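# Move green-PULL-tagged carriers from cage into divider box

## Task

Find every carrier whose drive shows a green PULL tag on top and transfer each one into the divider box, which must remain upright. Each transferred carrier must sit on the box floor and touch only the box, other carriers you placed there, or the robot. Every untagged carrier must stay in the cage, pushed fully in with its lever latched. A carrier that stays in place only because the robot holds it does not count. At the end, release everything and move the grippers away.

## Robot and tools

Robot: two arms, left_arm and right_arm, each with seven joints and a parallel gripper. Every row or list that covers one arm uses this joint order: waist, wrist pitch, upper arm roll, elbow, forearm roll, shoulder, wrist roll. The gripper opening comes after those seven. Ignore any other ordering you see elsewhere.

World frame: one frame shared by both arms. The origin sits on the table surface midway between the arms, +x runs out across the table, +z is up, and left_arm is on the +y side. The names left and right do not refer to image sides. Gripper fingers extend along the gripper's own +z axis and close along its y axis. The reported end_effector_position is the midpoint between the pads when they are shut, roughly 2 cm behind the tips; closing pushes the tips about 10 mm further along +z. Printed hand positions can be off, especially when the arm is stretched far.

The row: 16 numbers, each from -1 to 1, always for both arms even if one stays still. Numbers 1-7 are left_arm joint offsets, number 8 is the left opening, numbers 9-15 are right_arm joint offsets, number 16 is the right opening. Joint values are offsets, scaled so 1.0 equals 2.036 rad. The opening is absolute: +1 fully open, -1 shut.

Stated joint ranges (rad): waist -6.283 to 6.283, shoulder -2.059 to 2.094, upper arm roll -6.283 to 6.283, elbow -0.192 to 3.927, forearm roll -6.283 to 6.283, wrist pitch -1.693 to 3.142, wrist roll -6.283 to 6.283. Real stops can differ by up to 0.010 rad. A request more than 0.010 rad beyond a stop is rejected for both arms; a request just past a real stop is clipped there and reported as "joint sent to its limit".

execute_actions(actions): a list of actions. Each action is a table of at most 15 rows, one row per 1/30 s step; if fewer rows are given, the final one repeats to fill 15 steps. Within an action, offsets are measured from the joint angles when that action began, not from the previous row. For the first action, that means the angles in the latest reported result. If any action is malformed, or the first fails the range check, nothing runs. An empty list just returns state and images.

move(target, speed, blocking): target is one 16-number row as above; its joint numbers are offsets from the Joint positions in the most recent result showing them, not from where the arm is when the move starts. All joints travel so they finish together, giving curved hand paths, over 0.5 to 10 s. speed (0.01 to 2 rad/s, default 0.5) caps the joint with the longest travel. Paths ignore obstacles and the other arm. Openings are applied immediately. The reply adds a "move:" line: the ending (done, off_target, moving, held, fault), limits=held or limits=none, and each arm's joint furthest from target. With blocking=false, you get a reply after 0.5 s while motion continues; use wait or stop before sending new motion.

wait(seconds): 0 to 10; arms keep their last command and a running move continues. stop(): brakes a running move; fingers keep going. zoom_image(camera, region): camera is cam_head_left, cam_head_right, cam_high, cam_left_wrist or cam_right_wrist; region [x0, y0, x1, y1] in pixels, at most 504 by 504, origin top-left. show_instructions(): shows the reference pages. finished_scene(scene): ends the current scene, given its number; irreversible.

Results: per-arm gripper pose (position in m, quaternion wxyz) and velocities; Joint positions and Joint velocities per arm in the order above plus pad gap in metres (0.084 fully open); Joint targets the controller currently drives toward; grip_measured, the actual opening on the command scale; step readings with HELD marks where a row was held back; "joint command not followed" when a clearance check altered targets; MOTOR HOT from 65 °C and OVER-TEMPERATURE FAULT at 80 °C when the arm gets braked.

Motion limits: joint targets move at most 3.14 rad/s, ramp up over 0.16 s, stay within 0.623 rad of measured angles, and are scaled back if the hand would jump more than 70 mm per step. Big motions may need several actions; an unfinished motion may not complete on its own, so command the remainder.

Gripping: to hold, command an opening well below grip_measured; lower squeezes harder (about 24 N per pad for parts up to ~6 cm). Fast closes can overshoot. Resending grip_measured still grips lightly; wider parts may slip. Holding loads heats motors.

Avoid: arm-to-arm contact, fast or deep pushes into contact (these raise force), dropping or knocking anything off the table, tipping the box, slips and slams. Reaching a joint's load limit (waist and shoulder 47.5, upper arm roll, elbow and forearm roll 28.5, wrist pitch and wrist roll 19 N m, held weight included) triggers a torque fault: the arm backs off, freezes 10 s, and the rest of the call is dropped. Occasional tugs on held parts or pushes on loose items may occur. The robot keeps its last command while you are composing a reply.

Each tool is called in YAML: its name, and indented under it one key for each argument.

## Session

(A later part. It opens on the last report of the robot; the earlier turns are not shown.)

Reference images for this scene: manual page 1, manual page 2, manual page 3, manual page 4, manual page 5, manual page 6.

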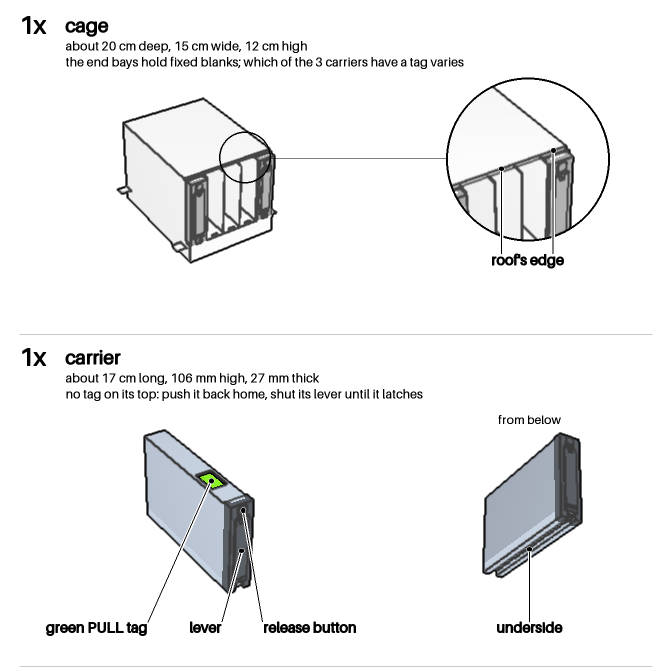

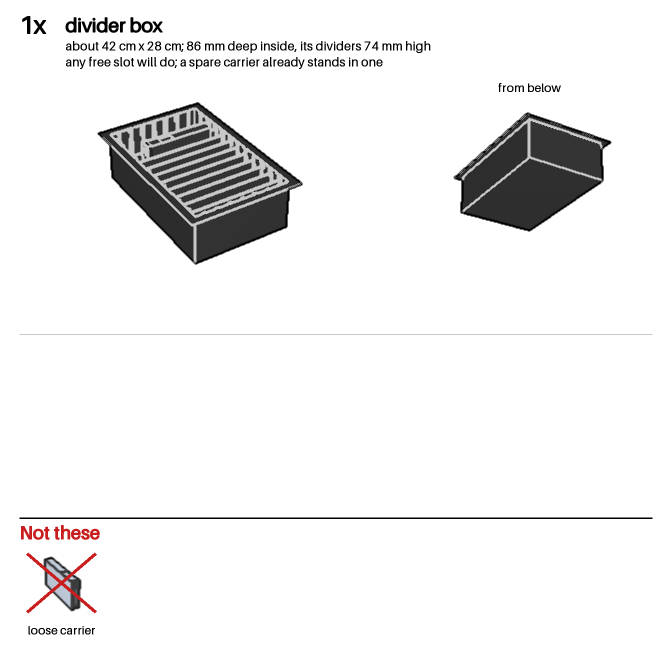

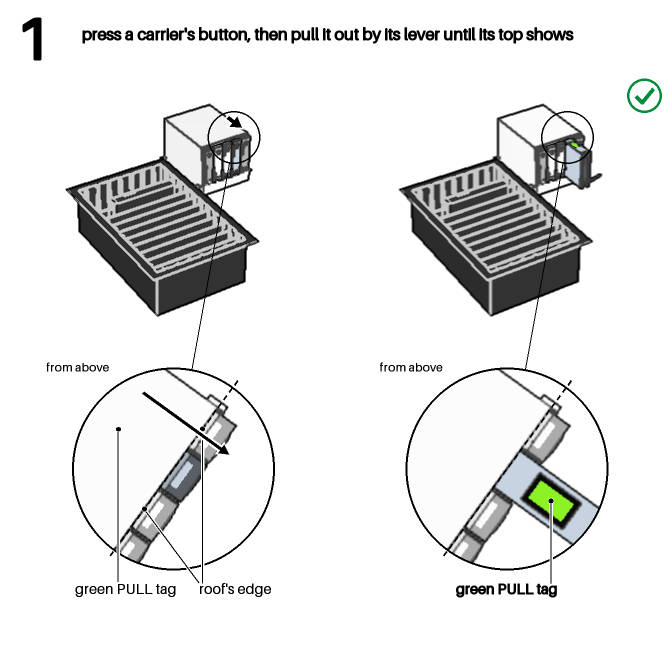

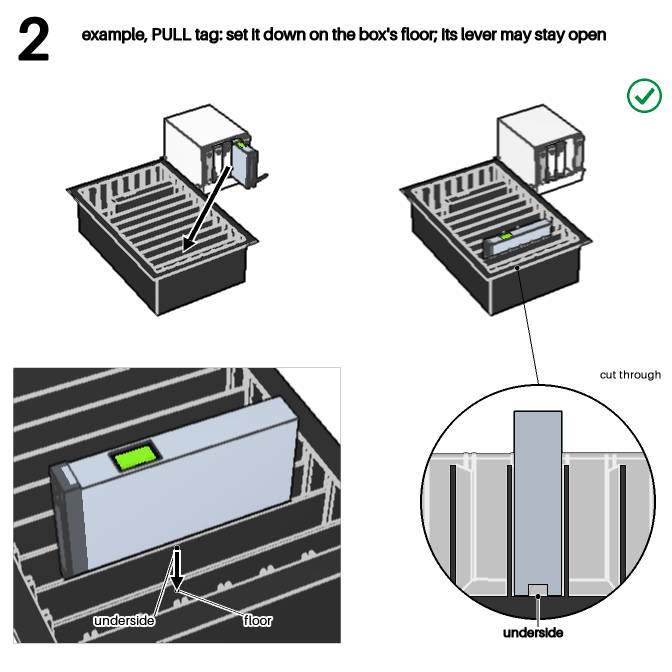

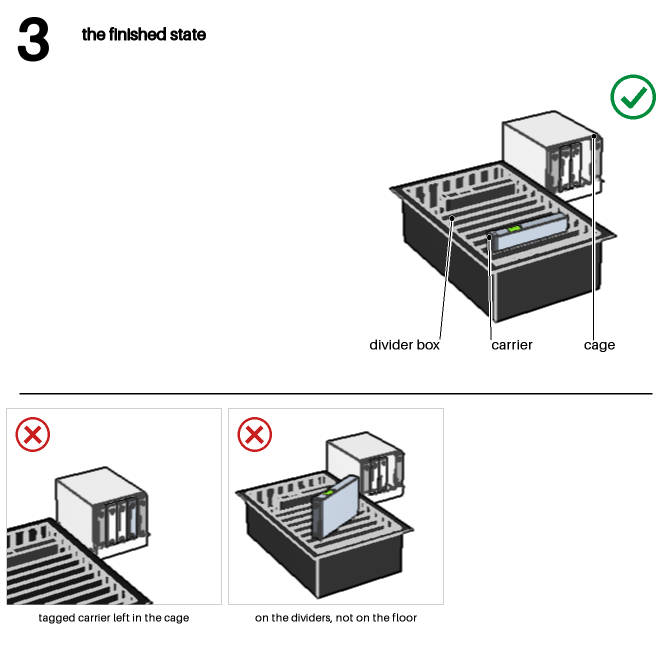

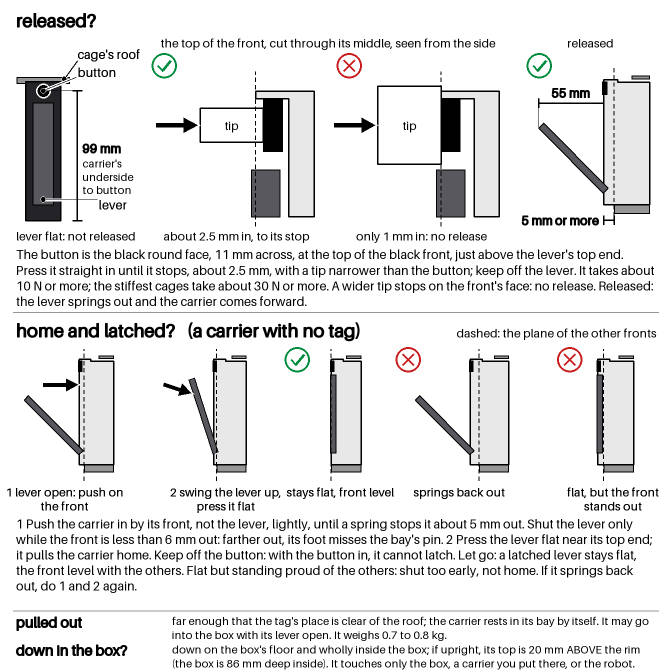

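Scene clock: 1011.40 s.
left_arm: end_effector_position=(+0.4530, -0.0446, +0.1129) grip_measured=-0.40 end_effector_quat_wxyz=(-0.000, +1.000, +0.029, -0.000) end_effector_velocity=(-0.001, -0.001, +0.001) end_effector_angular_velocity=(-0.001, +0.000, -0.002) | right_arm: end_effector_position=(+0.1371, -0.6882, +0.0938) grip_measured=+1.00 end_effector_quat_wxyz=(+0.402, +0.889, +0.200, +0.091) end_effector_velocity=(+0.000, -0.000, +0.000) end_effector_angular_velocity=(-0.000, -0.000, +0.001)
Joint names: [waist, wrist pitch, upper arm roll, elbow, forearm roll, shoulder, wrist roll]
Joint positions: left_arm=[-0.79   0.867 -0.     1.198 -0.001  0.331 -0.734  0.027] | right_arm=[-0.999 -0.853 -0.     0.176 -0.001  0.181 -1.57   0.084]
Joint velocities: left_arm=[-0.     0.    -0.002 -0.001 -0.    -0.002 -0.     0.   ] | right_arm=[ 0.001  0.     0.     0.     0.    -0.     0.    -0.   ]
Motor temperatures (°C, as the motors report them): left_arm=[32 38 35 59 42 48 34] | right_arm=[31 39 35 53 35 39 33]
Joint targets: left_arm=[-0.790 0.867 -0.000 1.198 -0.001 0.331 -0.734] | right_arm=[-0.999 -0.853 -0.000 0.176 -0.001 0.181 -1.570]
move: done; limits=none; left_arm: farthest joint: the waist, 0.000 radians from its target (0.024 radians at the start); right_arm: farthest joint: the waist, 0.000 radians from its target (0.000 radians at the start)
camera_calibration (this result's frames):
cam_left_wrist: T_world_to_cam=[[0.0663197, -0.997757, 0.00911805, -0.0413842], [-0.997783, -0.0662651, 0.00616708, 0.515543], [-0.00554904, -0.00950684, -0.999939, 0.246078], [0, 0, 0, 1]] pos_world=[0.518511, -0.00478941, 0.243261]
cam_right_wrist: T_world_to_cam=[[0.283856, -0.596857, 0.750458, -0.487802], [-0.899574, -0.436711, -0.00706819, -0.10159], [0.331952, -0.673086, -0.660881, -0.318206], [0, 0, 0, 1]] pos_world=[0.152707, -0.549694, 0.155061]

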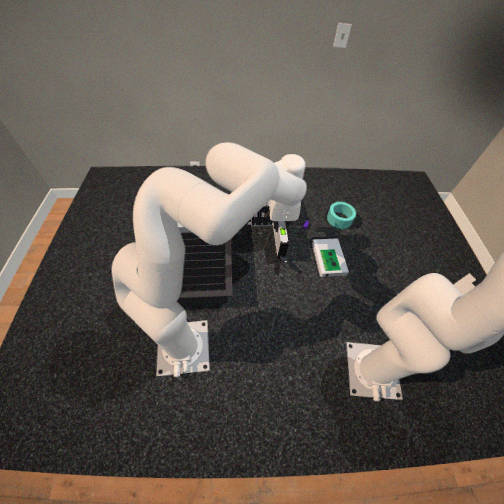

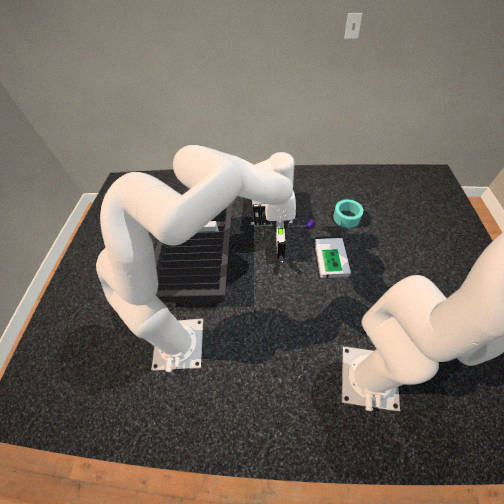

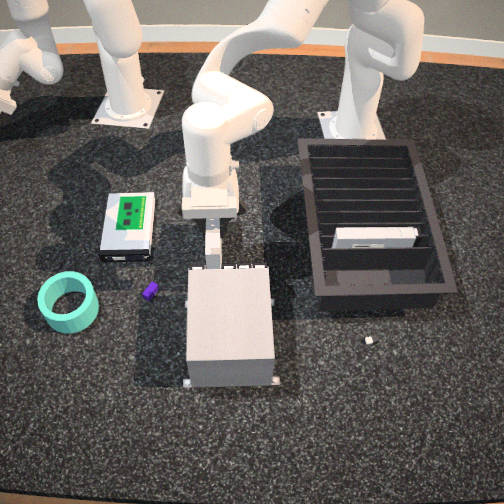

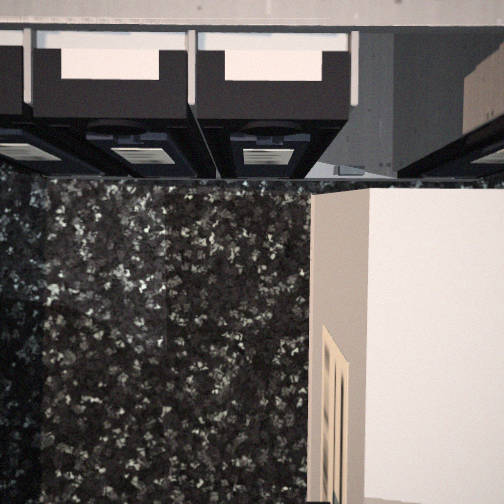

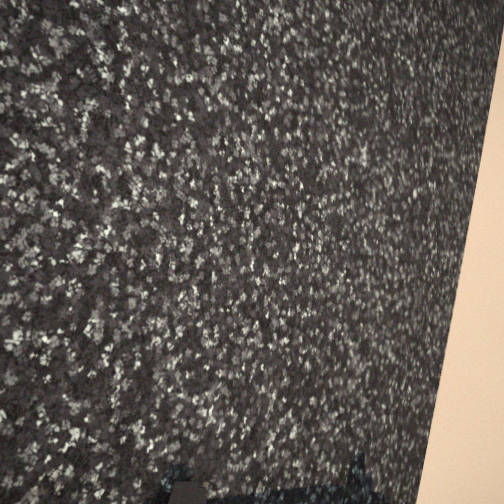

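move:
  target: [0,0.14278,0,0.08134,0,-0.06144,0,-1,0,0,0,0,0,0,0,1]
  speed: 0.2

Scene clock: 1017.80 s.
left_arm: end_effector_position=(+0.4529, -0.0446, +0.2245) grip_measured=-0.40 end_effector_quat_wxyz=(-0.000, +1.000, +0.029, -0.001) end_effector_velocity=(+0.000, -0.001, +0.004) end_effector_angular_velocity=(-0.004, -0.005, -0.001) | right_arm: end_effector_position=(+0.1371, -0.6882, +0.0938) grip_measured=+1.00 end_effector_quat_wxyz=(+0.402, +0.889, +0.200, +0.091) end_effector_velocity=(+0.000, -0.000, +0.000) end_effector_angular_velocity=(-0.000, -0.001, -0.001)
Joint names: [waist, wrist pitch, upper arm roll, elbow, forearm roll, shoulder, wrist roll]
Joint positions: left_arm=[-0.79   1.158 -0.     1.363 -0.001  0.207 -0.734  0.027] | right_arm=[-0.999 -0.853 -0.     0.176 -0.001  0.181 -1.57   0.084]
Joint velocities: left_arm=[-0.001  0.002 -0.     0.005  0.    -0.004 -0.    -0.   ] | right_arm=[ 0.001  0.    -0.     0.001  0.001  0.     0.002 -0.   ]
Motor temperatures (°C, as the motors report them): left_arm=[32 38 35 60 42 48 34] | right_arm=[31 39 35 53 35 39 33]
Joint targets: left_arm=[-0.790 1.158 -0.000 1.364 -0.001 0.206 -0.734] | right_arm=[-0.999 -0.853 -0.000 0.176 -0.001 0.181 -1.570]
move: done; limits=none; left_arm: farthest joint: the shoulder, 0.001 radians from its target (0.125 radians at the start); right_arm: farthest joint: the waist, 0.000 radians from its target (0.000 radians at the start)
camera_calibration (this result's frames):
cam_left_wrist: T_world_to_cam=[[0.0661754, -0.997769, 0.00876827, -0.0422026], [-0.997789, -0.0661178, 0.00669468, 0.514634], [-0.00610001, -0.00919191, -0.999939, 0.358014], [0, 0, 0, 1]] pos_world=[0.518473, -0.00479113, 0.354917]
cam_right_wrist: T_world_to_cam=[[0.283856, -0.596857, 0.750458, -0.487802], [-0.899574, -0.436711, -0.0070681, -0.10159], [0.331952, -0.673086, -0.660881, -0.318206], [0, 0, 0, 1]] pos_world=[0.152707, -0.549694, 0.155061]

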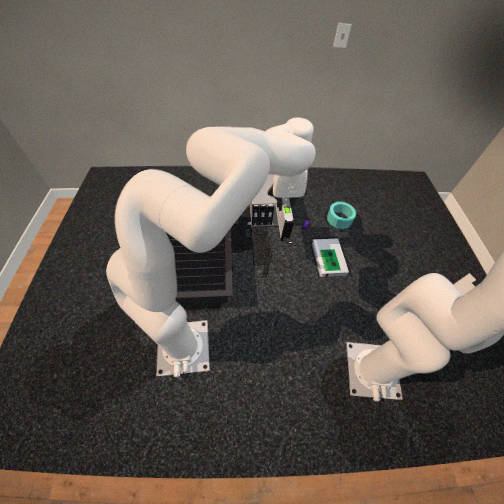

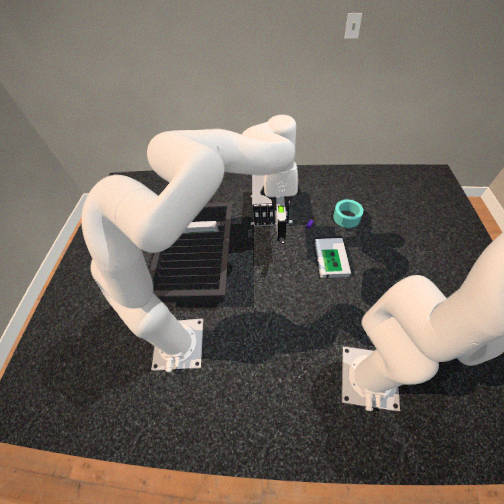

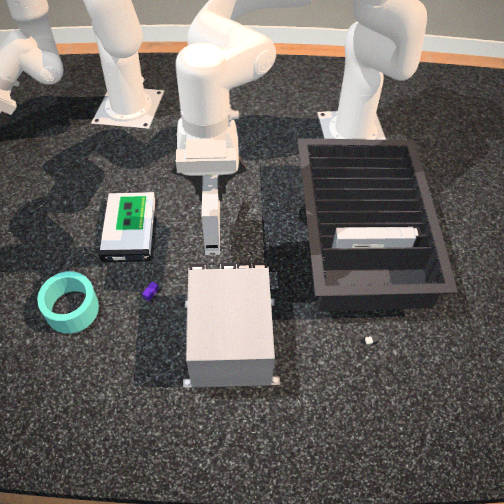

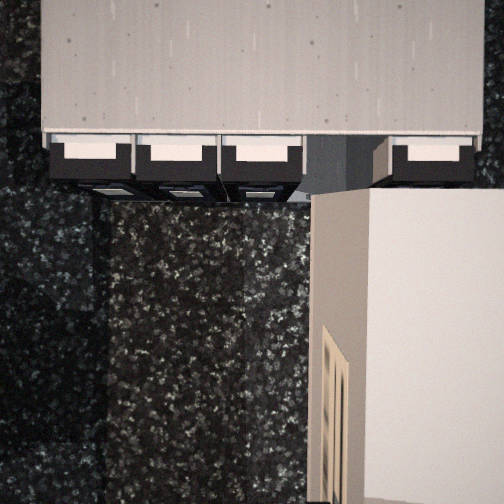

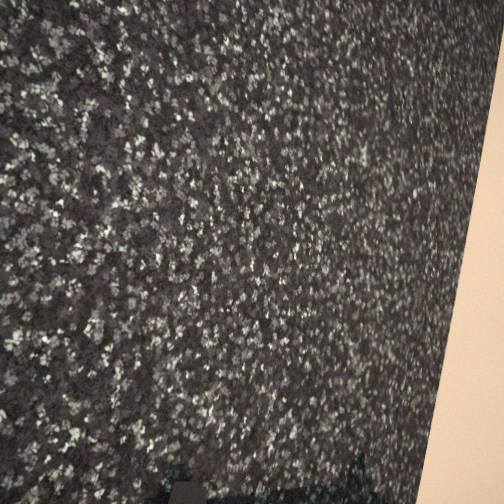

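zoom_image:
  camera: "cam_high"
  region: [290,130,470,310]

Region (290, 130, 470, 310) of cam_high's 504x504 image, scaled by 2.800, with more detail than that image has.

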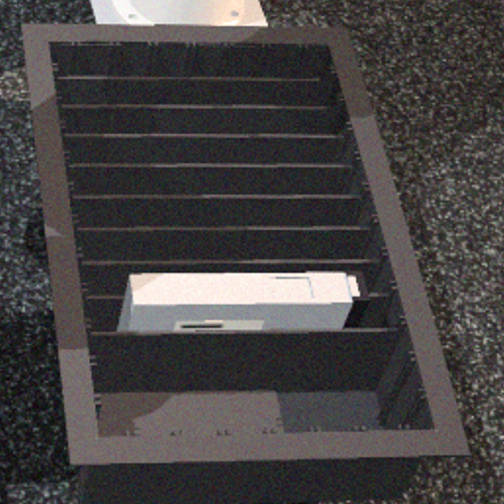

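move:
  target: [0.33173,0.03001,0,-0.37215,0,-0.40314,-0.44008,-1,0,0,0,0,0,0,0,1]
  speed: 0.35

Scene clock: 1069.47 s.
left_arm: end_effector_position=(+0.3370, +0.2880, +0.2403) grip_measured=-0.40 end_effector_quat_wxyz=(+0.000, +0.687, +0.727, +0.000) end_effector_velocity=(-0.001, +0.001, -0.000) end_effector_angular_velocity=(-0.000, +0.000, +0.005) | right_arm: end_effector_position=(+0.1371, -0.6882, +0.0938) grip_measured=+1.00 end_effector_quat_wxyz=(+0.402, +0.889, +0.200, +0.091) end_effector_velocity=(+0.000, +0.000, -0.000) end_effector_angular_velocity=(+0.000, -0.000, +0.001)
Joint names: [waist, wrist pitch, upper arm roll, elbow, forearm roll, shoulder, wrist roll]
Joint positions: left_arm=[-0.115  1.219 -0.     0.606 -0.001 -0.614 -1.63   0.027] | right_arm=[-0.999 -0.853 -0.     0.176 -0.001  0.181 -1.57   0.084]
Joint velocities: left_arm=[ 0.002  0.001  0.001 -0.003  0.    -0.003 -0.002 -0.   ] | right_arm=[ 0.001 -0.    -0.    -0.     0.     0.     0.     0.   ]
Motor temperatures (°C, as the motors report them): left_arm=[32 38 35 66 42 49 34] | right_arm=[31 39 35 53 35 39 33]
Joint targets: left_arm=[-0.115 1.219 -0.000 0.606 -0.001 -0.614 -1.630] | right_arm=[-0.999 -0.853 -0.000 0.176 -0.001 0.181 -1.570]
MOTOR HOT: a motor of the left arm reached 65 °C. Now the hottest motor of the left arm, the elbow, reports 66 °C. The temperature limit of the motors' drives, at which the controller stops that arm, is 80 °C. To cool a motor, set the load down, stop pushing, or move to a pose that needs little force.
move: done; limits=none; left_arm: farthest joint: the waist, 0.001 radians from its target (0.676 radians at the start); right_arm: farthest joint: the waist, 0.000 radians from its target (0.000 radians at the start)
camera_calibration (this result's frames):
cam_left_wrist: T_world_to_cam=[[0.997779, 0.0658692, 0.00994294, -0.323437], [0.0658115, -0.997814, 0.00602148, 0.330864], [0.0103178, -0.00535374, -0.999932, 0.369483], [0, 0, 0, 1]] pos_world=[0.297132, 0.353424, 0.370682]
cam_right_wrist: T_world_to_cam=[[0.283856, -0.596857, 0.750458, -0.487802], [-0.899574, -0.436711, -0.00706809, -0.10159], [0.331952, -0.673086, -0.660881, -0.318206], [0, 0, 0, 1]] pos_world=[0.152707, -0.549694, 0.155061]

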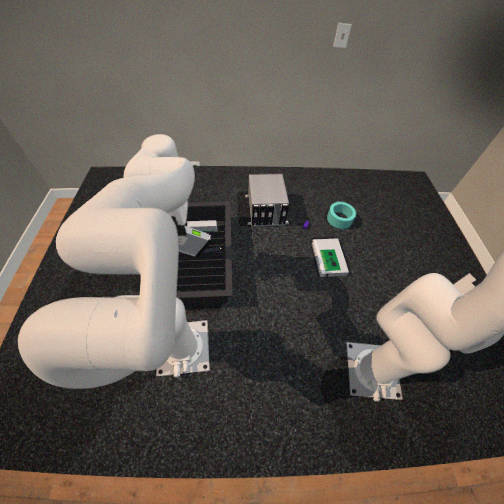

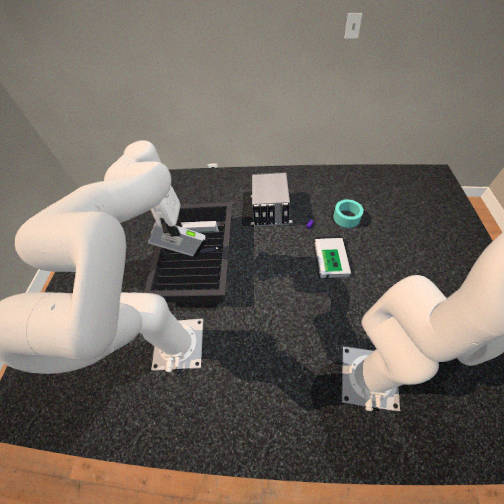

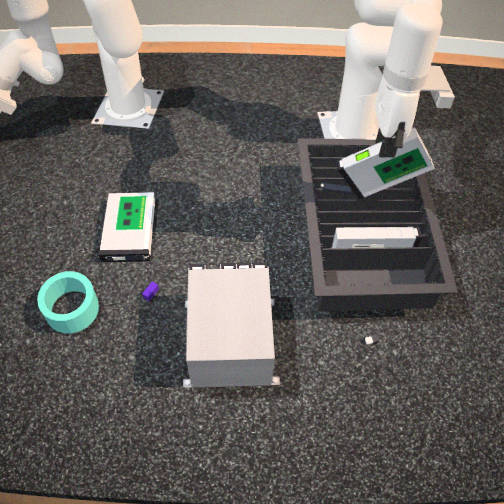

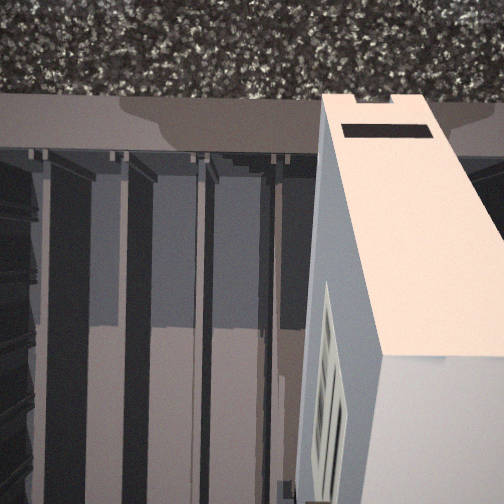

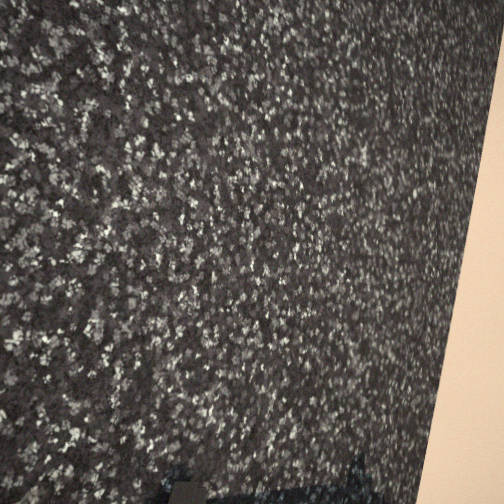

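zoom_image:
  camera: "cam_high"
  region: [290,90,470,270]

zoom_image:
  camera: "cam_head_right"
  region: [120,170,260,310]

Region (290, 90, 470, 270) of cam_high's 504x504 image, scaled by 2.800, with more detail than that image has.

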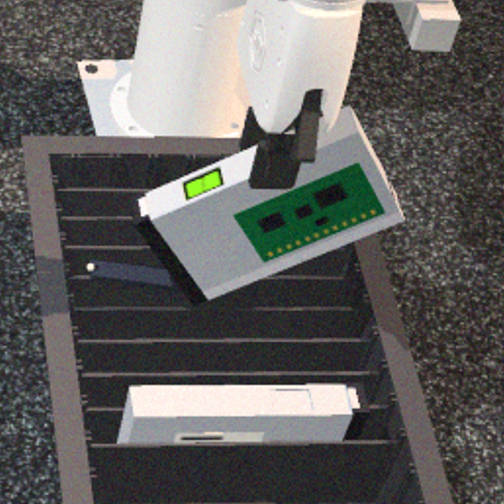

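Region (120, 170, 260, 310) of cam_head_right's 504x504 image, scaled by 3.600, with more detail than that image has.

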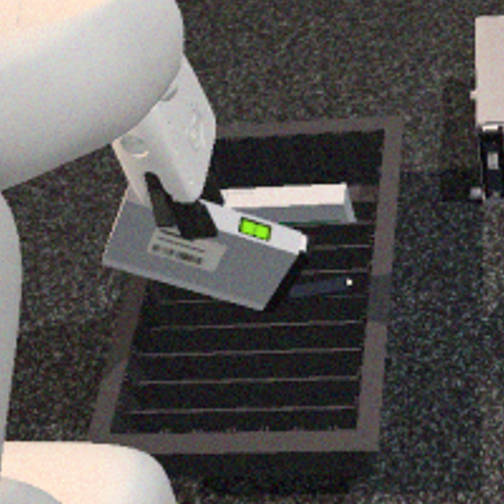

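move:
  target: [-0.15609,-0.02588,0,0.00884,0,0.03522,-0.15629,-1,0,0,0,0,0,0,0,1]
  speed: 0.15

Scene clock: 1148.50 s.
left_arm: end_effector_position=(+0.3377, +0.1896, +0.2301) grip_measured=-0.39 end_effector_quat_wxyz=(+0.000, +0.686, +0.727, -0.000) end_effector_velocity=(-0.001, -0.000, -0.001) end_effector_angular_velocity=(+0.002, +0.005, -0.001) | right_arm: end_effector_position=(+0.1371, -0.6882, +0.0938) grip_measured=+1.00 end_effector_quat_wxyz=(+0.402, +0.889, +0.200, +0.091) end_effector_velocity=(-0.000, +0.001, -0.000) end_effector_angular_velocity=(+0.001, +0.001, +0.001)
Joint names: [waist, wrist pitch, upper arm roll, elbow, forearm roll, shoulder, wrist roll]
Joint positions: left_arm=[-0.433  1.166 -0.     0.624 -0.001 -0.542 -1.948  0.027] | right_arm=[-0.999 -0.853 -0.     0.176 -0.001  0.181 -1.57   0.084]
Joint velocities: left_arm=[-0.001  0.002 -0.001 -0.002  0.     0.001 -0.001  0.   ] | right_arm=[ 0.001 -0.    -0.    -0.001 -0.     0.    -0.    -0.   ]
Motor temperatures (°C, as the motors report them): left_arm=[32 38 35 67 42 46 34] | right_arm=[31 39 35 53 35 39 33]
Joint targets: left_arm=[-0.433 1.166 -0.000 0.624 -0.001 -0.542 -1.948] | right_arm=[-0.999 -0.853 -0.000 0.176 -0.001 0.181 -1.570]
MOTOR HOT: still on. Now the hottest motor of the left arm, the elbow, reports 67 °C; a drive's own limit is 80 °C.
move: done; limits=none; left_arm: farthest joint: the wrist pitch, 0.001 radians from its target (0.053 radians at the start); right_arm: farthest joint: the waist, 0.000 radians from its target (0.000 radians at the start)
camera_calibration (this result's frames):
cam_left_wrist: T_world_to_cam=[[0.997741, 0.0664963, 0.00951488, -0.317514], [0.0664396, -0.997771, 0.00615193, 0.232448], [0.00990276, -0.00550587, -0.999936, 0.358926], [0, 0, 0, 1]] pos_world=[0.297798, 0.255019, 0.360494]
cam_right_wrist: T_world_to_cam=[[0.283856, -0.596857, 0.750458, -0.487802], [-0.899574, -0.436711, -0.00706806, -0.10159], [0.331952, -0.673086, -0.66088, -0.318206], [0, 0, 0, 1]] pos_world=[0.152707, -0.549694, 0.155061]

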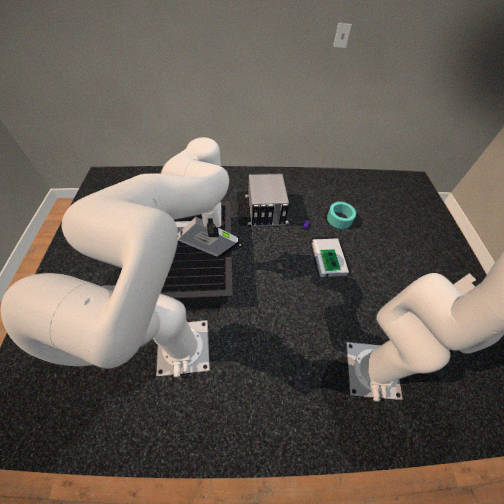

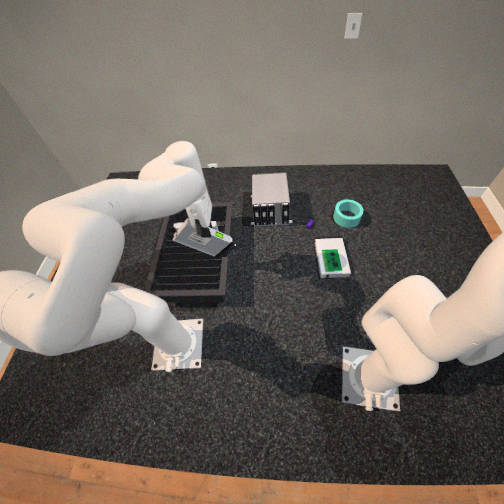

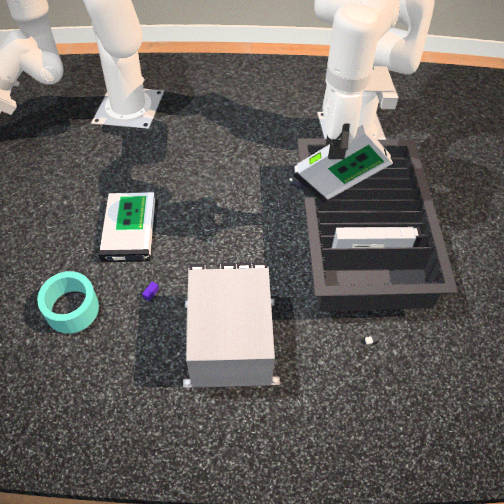

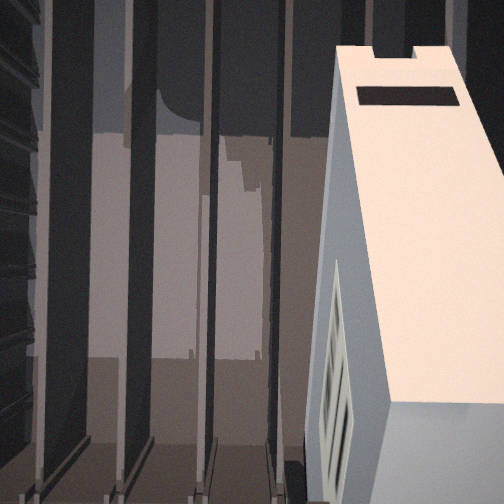

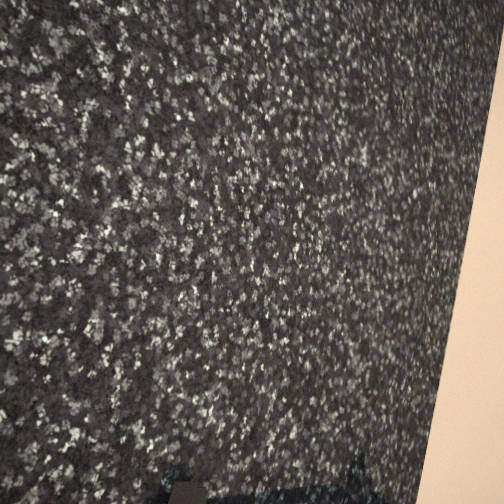

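zoom_image:
  camera: "cam_high"
  region: [270,100,420,250]

Region (270, 100, 420, 250) of cam_high's 504x504 image, scaled by 3.360, with more detail than that image has.

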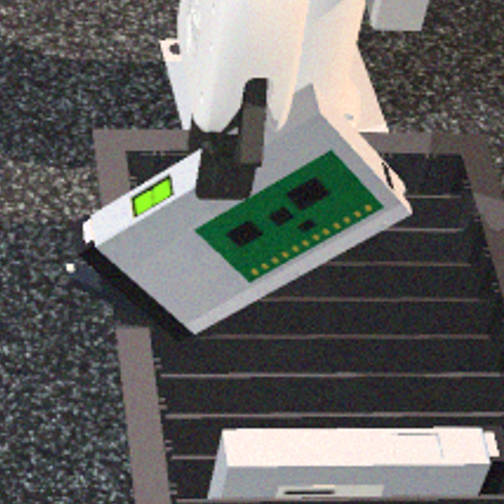

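move:
  target: [-0.05707,0,0,0.0305,0,0.0305,-0.05727,-1,0,0,0,0,0,0,0,1]
  speed: 0.1

Scene clock: 1176.23 s.
left_arm: end_effector_position=(+0.3398, +0.1483, +0.2360) grip_measured=-0.40 end_effector_quat_wxyz=(+0.000, +0.686, +0.727, -0.000) end_effector_velocity=(+0.001, -0.001, +0.001) end_effector_angular_velocity=(-0.001, -0.004, -0.001) | right_arm: end_effector_position=(+0.1371, -0.6882, +0.0938) grip_measured=+1.00 end_effector_quat_wxyz=(+0.402, +0.889, +0.200, +0.091) end_effector_velocity=(-0.000, -0.000, +0.000) end_effector_angular_velocity=(+0.000, -0.000, -0.002)
Joint names: [waist, wrist pitch, upper arm roll, elbow, forearm roll, shoulder, wrist roll]
Joint positions: left_arm=[-0.549  1.166 -0.     0.686 -0.001 -0.48  -2.064  0.027] | right_arm=[-0.999 -0.853 -0.     0.176 -0.001  0.181 -1.57   0.084]
Joint velocities: left_arm=[-0.002 -0.002 -0.001  0.002 -0.     0.    -0.001 -0.   ] | right_arm=[-0.     0.001  0.     0.001  0.002 -0.     0.001  0.   ]
Motor temperatures (°C, as the motors report them): left_arm=[32 38 35 56 42 45 34] | right_arm=[31 39 35 53 35 39 33]
Joint targets: left_arm=[-0.549 1.166 -0.000 0.686 -0.001 -0.480 -2.064] | right_arm=[-0.999 -0.853 -0.000 0.176 -0.001 0.181 -1.570]
MOTOR HOT: cleared. Now the hottest motor of the left arm, the elbow, reports 56 °C.
move: done; limits=none; left_arm: farthest joint: the waist, 0.000 radians from its target (0.116 radians at the start); right_arm: farthest joint: the waist, 0.000 radians from its target (0.000 radians at the start)
camera_calibration (this result's frames):
cam_left_wrist: T_world_to_cam=[[0.997719, 0.066937, 0.00868041, -0.316789], [0.0668868, -0.997743, 0.00594606, 0.190979], [0.00905883, -0.00535189, -0.999945, 0.364817], [0, 0, 0, 1]] pos_world=[0.299988, 0.213706, 0.366411]
cam_right_wrist: T_world_to_cam=[[0.283856, -0.596857, 0.750458, -0.487802], [-0.899574, -0.436711, -0.0070679, -0.10159], [0.331952, -0.673086, -0.66088, -0.318206], [0, 0, 0, 1]] pos_world=[0.152707, -0.549694, 0.155061]

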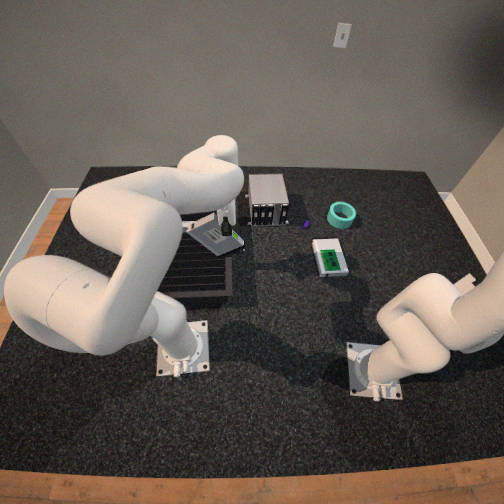

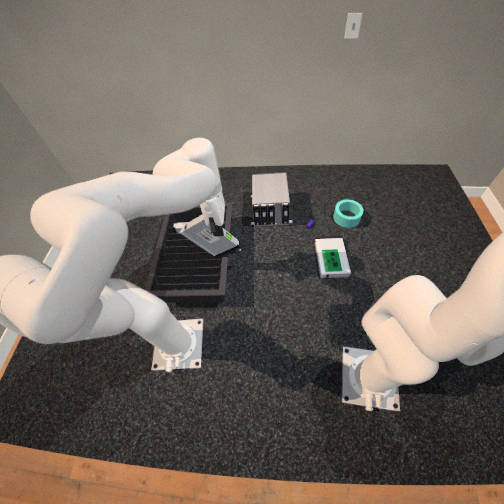

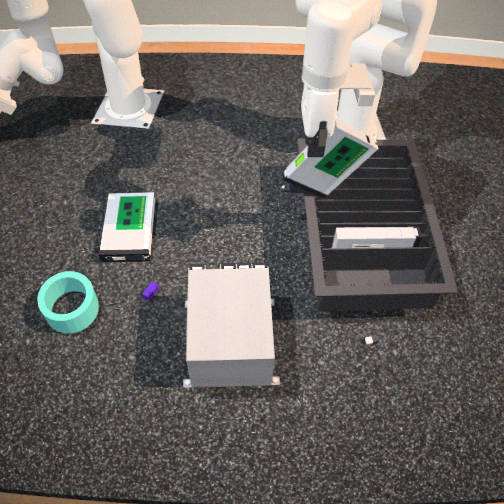

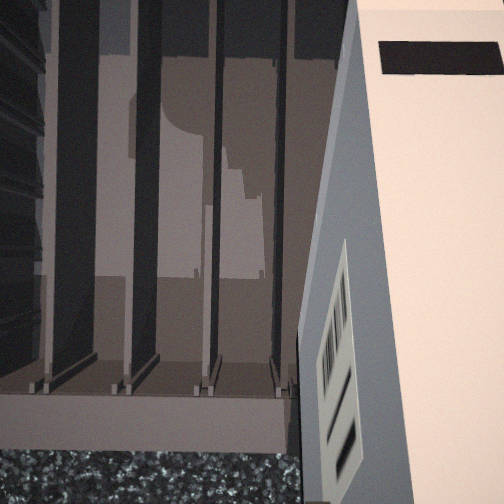

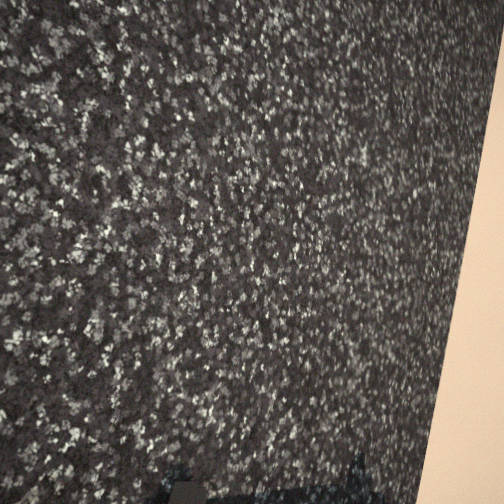

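zoom_image:
  camera: "cam_high"
  region: [260,100,400,240]

zoom_image:
  camera: "cam_head_right"
  region: [150,180,270,300]

Region (260, 100, 400, 240) of cam_high's 504x504 image, scaled by 3.600, with more detail than that image has.

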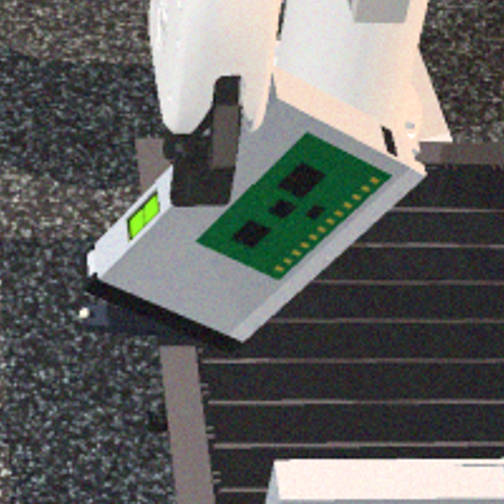

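Region (150, 180, 270, 300) of cam_head_right's 504x504 image, scaled by 4.200, with more detail than that image has.

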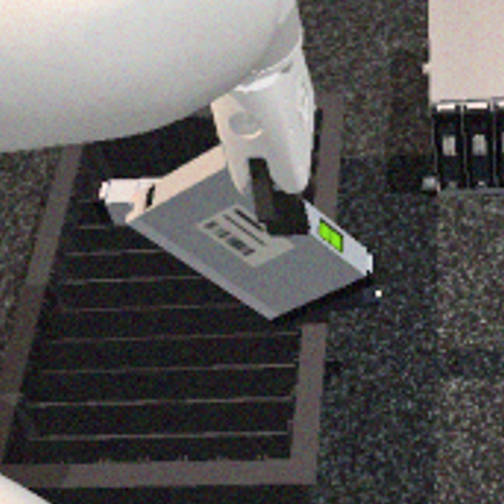

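move:
  target: [0,0.04293,0,0.03561,0,-0.00732,0,-1,0,0,0,0,0,0,0,1]
  speed: 0.08

Scene clock: 1208.57 s.
left_arm: end_effector_position=(+0.3398, +0.1483, +0.2648) grip_measured=-0.40 end_effector_quat_wxyz=(-0.000, +0.686, +0.727, -0.000) end_effector_velocity=(+0.000, -0.000, +0.001) end_effector_angular_velocity=(-0.000, -0.002, +0.000) | right_arm: end_effector_position=(+0.1371, -0.6882, +0.0938) grip_measured=+1.00 end_effector_quat_wxyz=(+0.402, +0.889, +0.200, +0.091) end_effector_velocity=(+0.001, +0.000, -0.000) end_effector_angular_velocity=(+0.001, -0.000, +0.000)
Joint names: [waist, wrist pitch, upper arm roll, elbow, forearm roll, shoulder, wrist roll]
Joint positions: left_arm=[-0.549  1.253 -0.     0.758 -0.001 -0.495 -2.064  0.027] | right_arm=[-0.999 -0.853 -0.     0.176 -0.001  0.181 -1.57   0.084]
Joint velocities: left_arm=[ 0.     0.001 -0.001  0.002  0.    -0.001 -0.    -0.   ] | right_arm=[ 0.002  0.     0.     0.     0.001  0.     0.001 -0.   ]
Motor temperatures (°C, as the motors report them): left_arm=[32 38 35 63 42 45 34] | right_arm=[31 39 35 53 35 39 33]
Joint targets: left_arm=[-0.549 1.254 -0.000 0.758 -0.001 -0.495 -2.064] | right_arm=[-0.999 -0.853 -0.000 0.176 -0.001 0.181 -1.570]
move: done; limits=none; left_arm: farthest joint: the elbow, 0.001 radians from its target (0.072 radians at the start); right_arm: farthest joint: the waist, 0.000 radians from its target (0.000 radians at the start)
camera_calibration (this result's frames):
cam_left_wrist: T_world_to_cam=[[0.997726, 0.0668768, 0.00844103, -0.316933], [0.0668288, -0.997747, 0.00584682, 0.190862], [0.00881303, -0.00526942, -0.999947, 0.393754], [0, 0, 0, 1]] pos_world=[0.299986, 0.213702, 0.395293]
cam_right_wrist: T_world_to_cam=[[0.283856, -0.596857, 0.750458, -0.487802], [-0.899574, -0.436711, -0.00706777, -0.10159], [0.331952, -0.673086, -0.66088, -0.318206], [0, 0, 0, 1]] pos_world=[0.152707, -0.549694, 0.155061]

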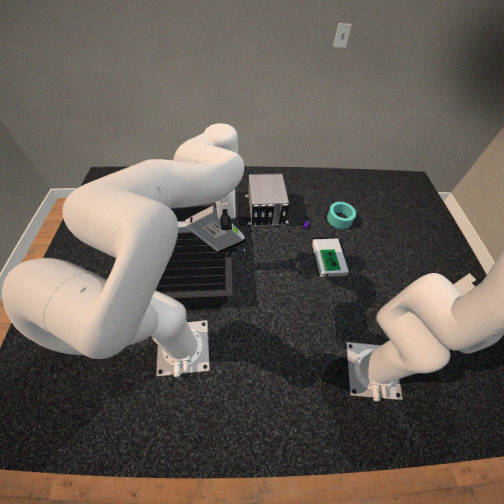

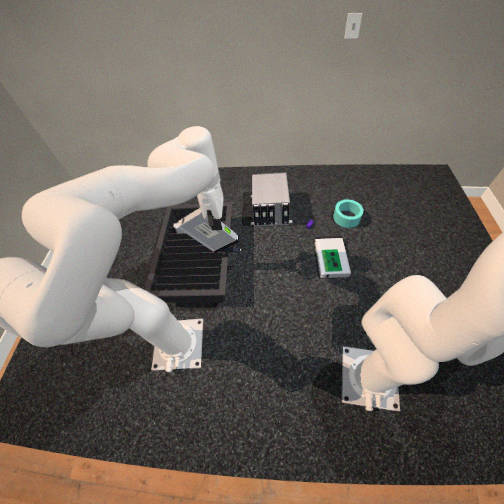

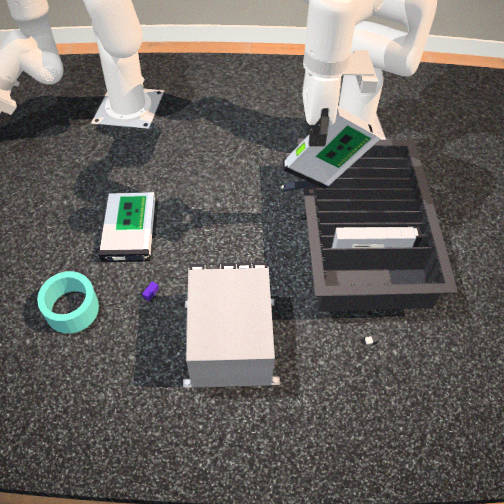

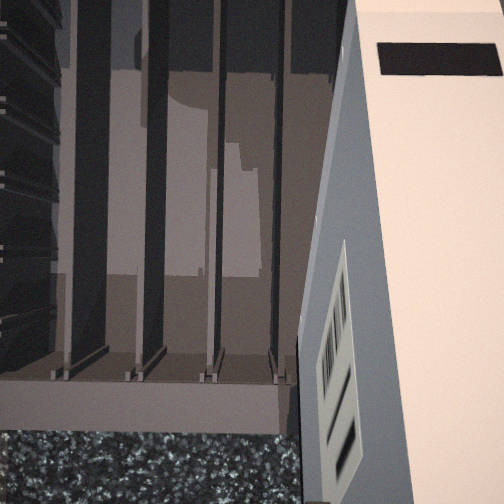

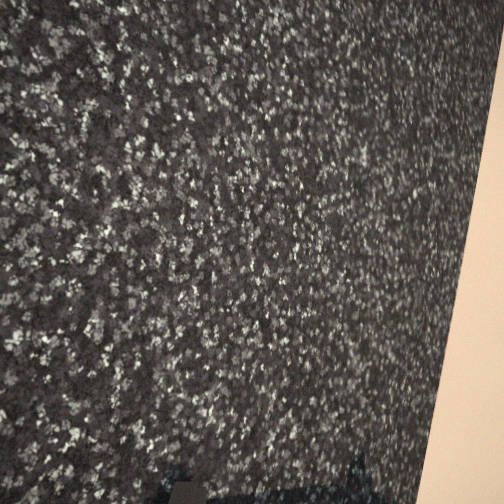

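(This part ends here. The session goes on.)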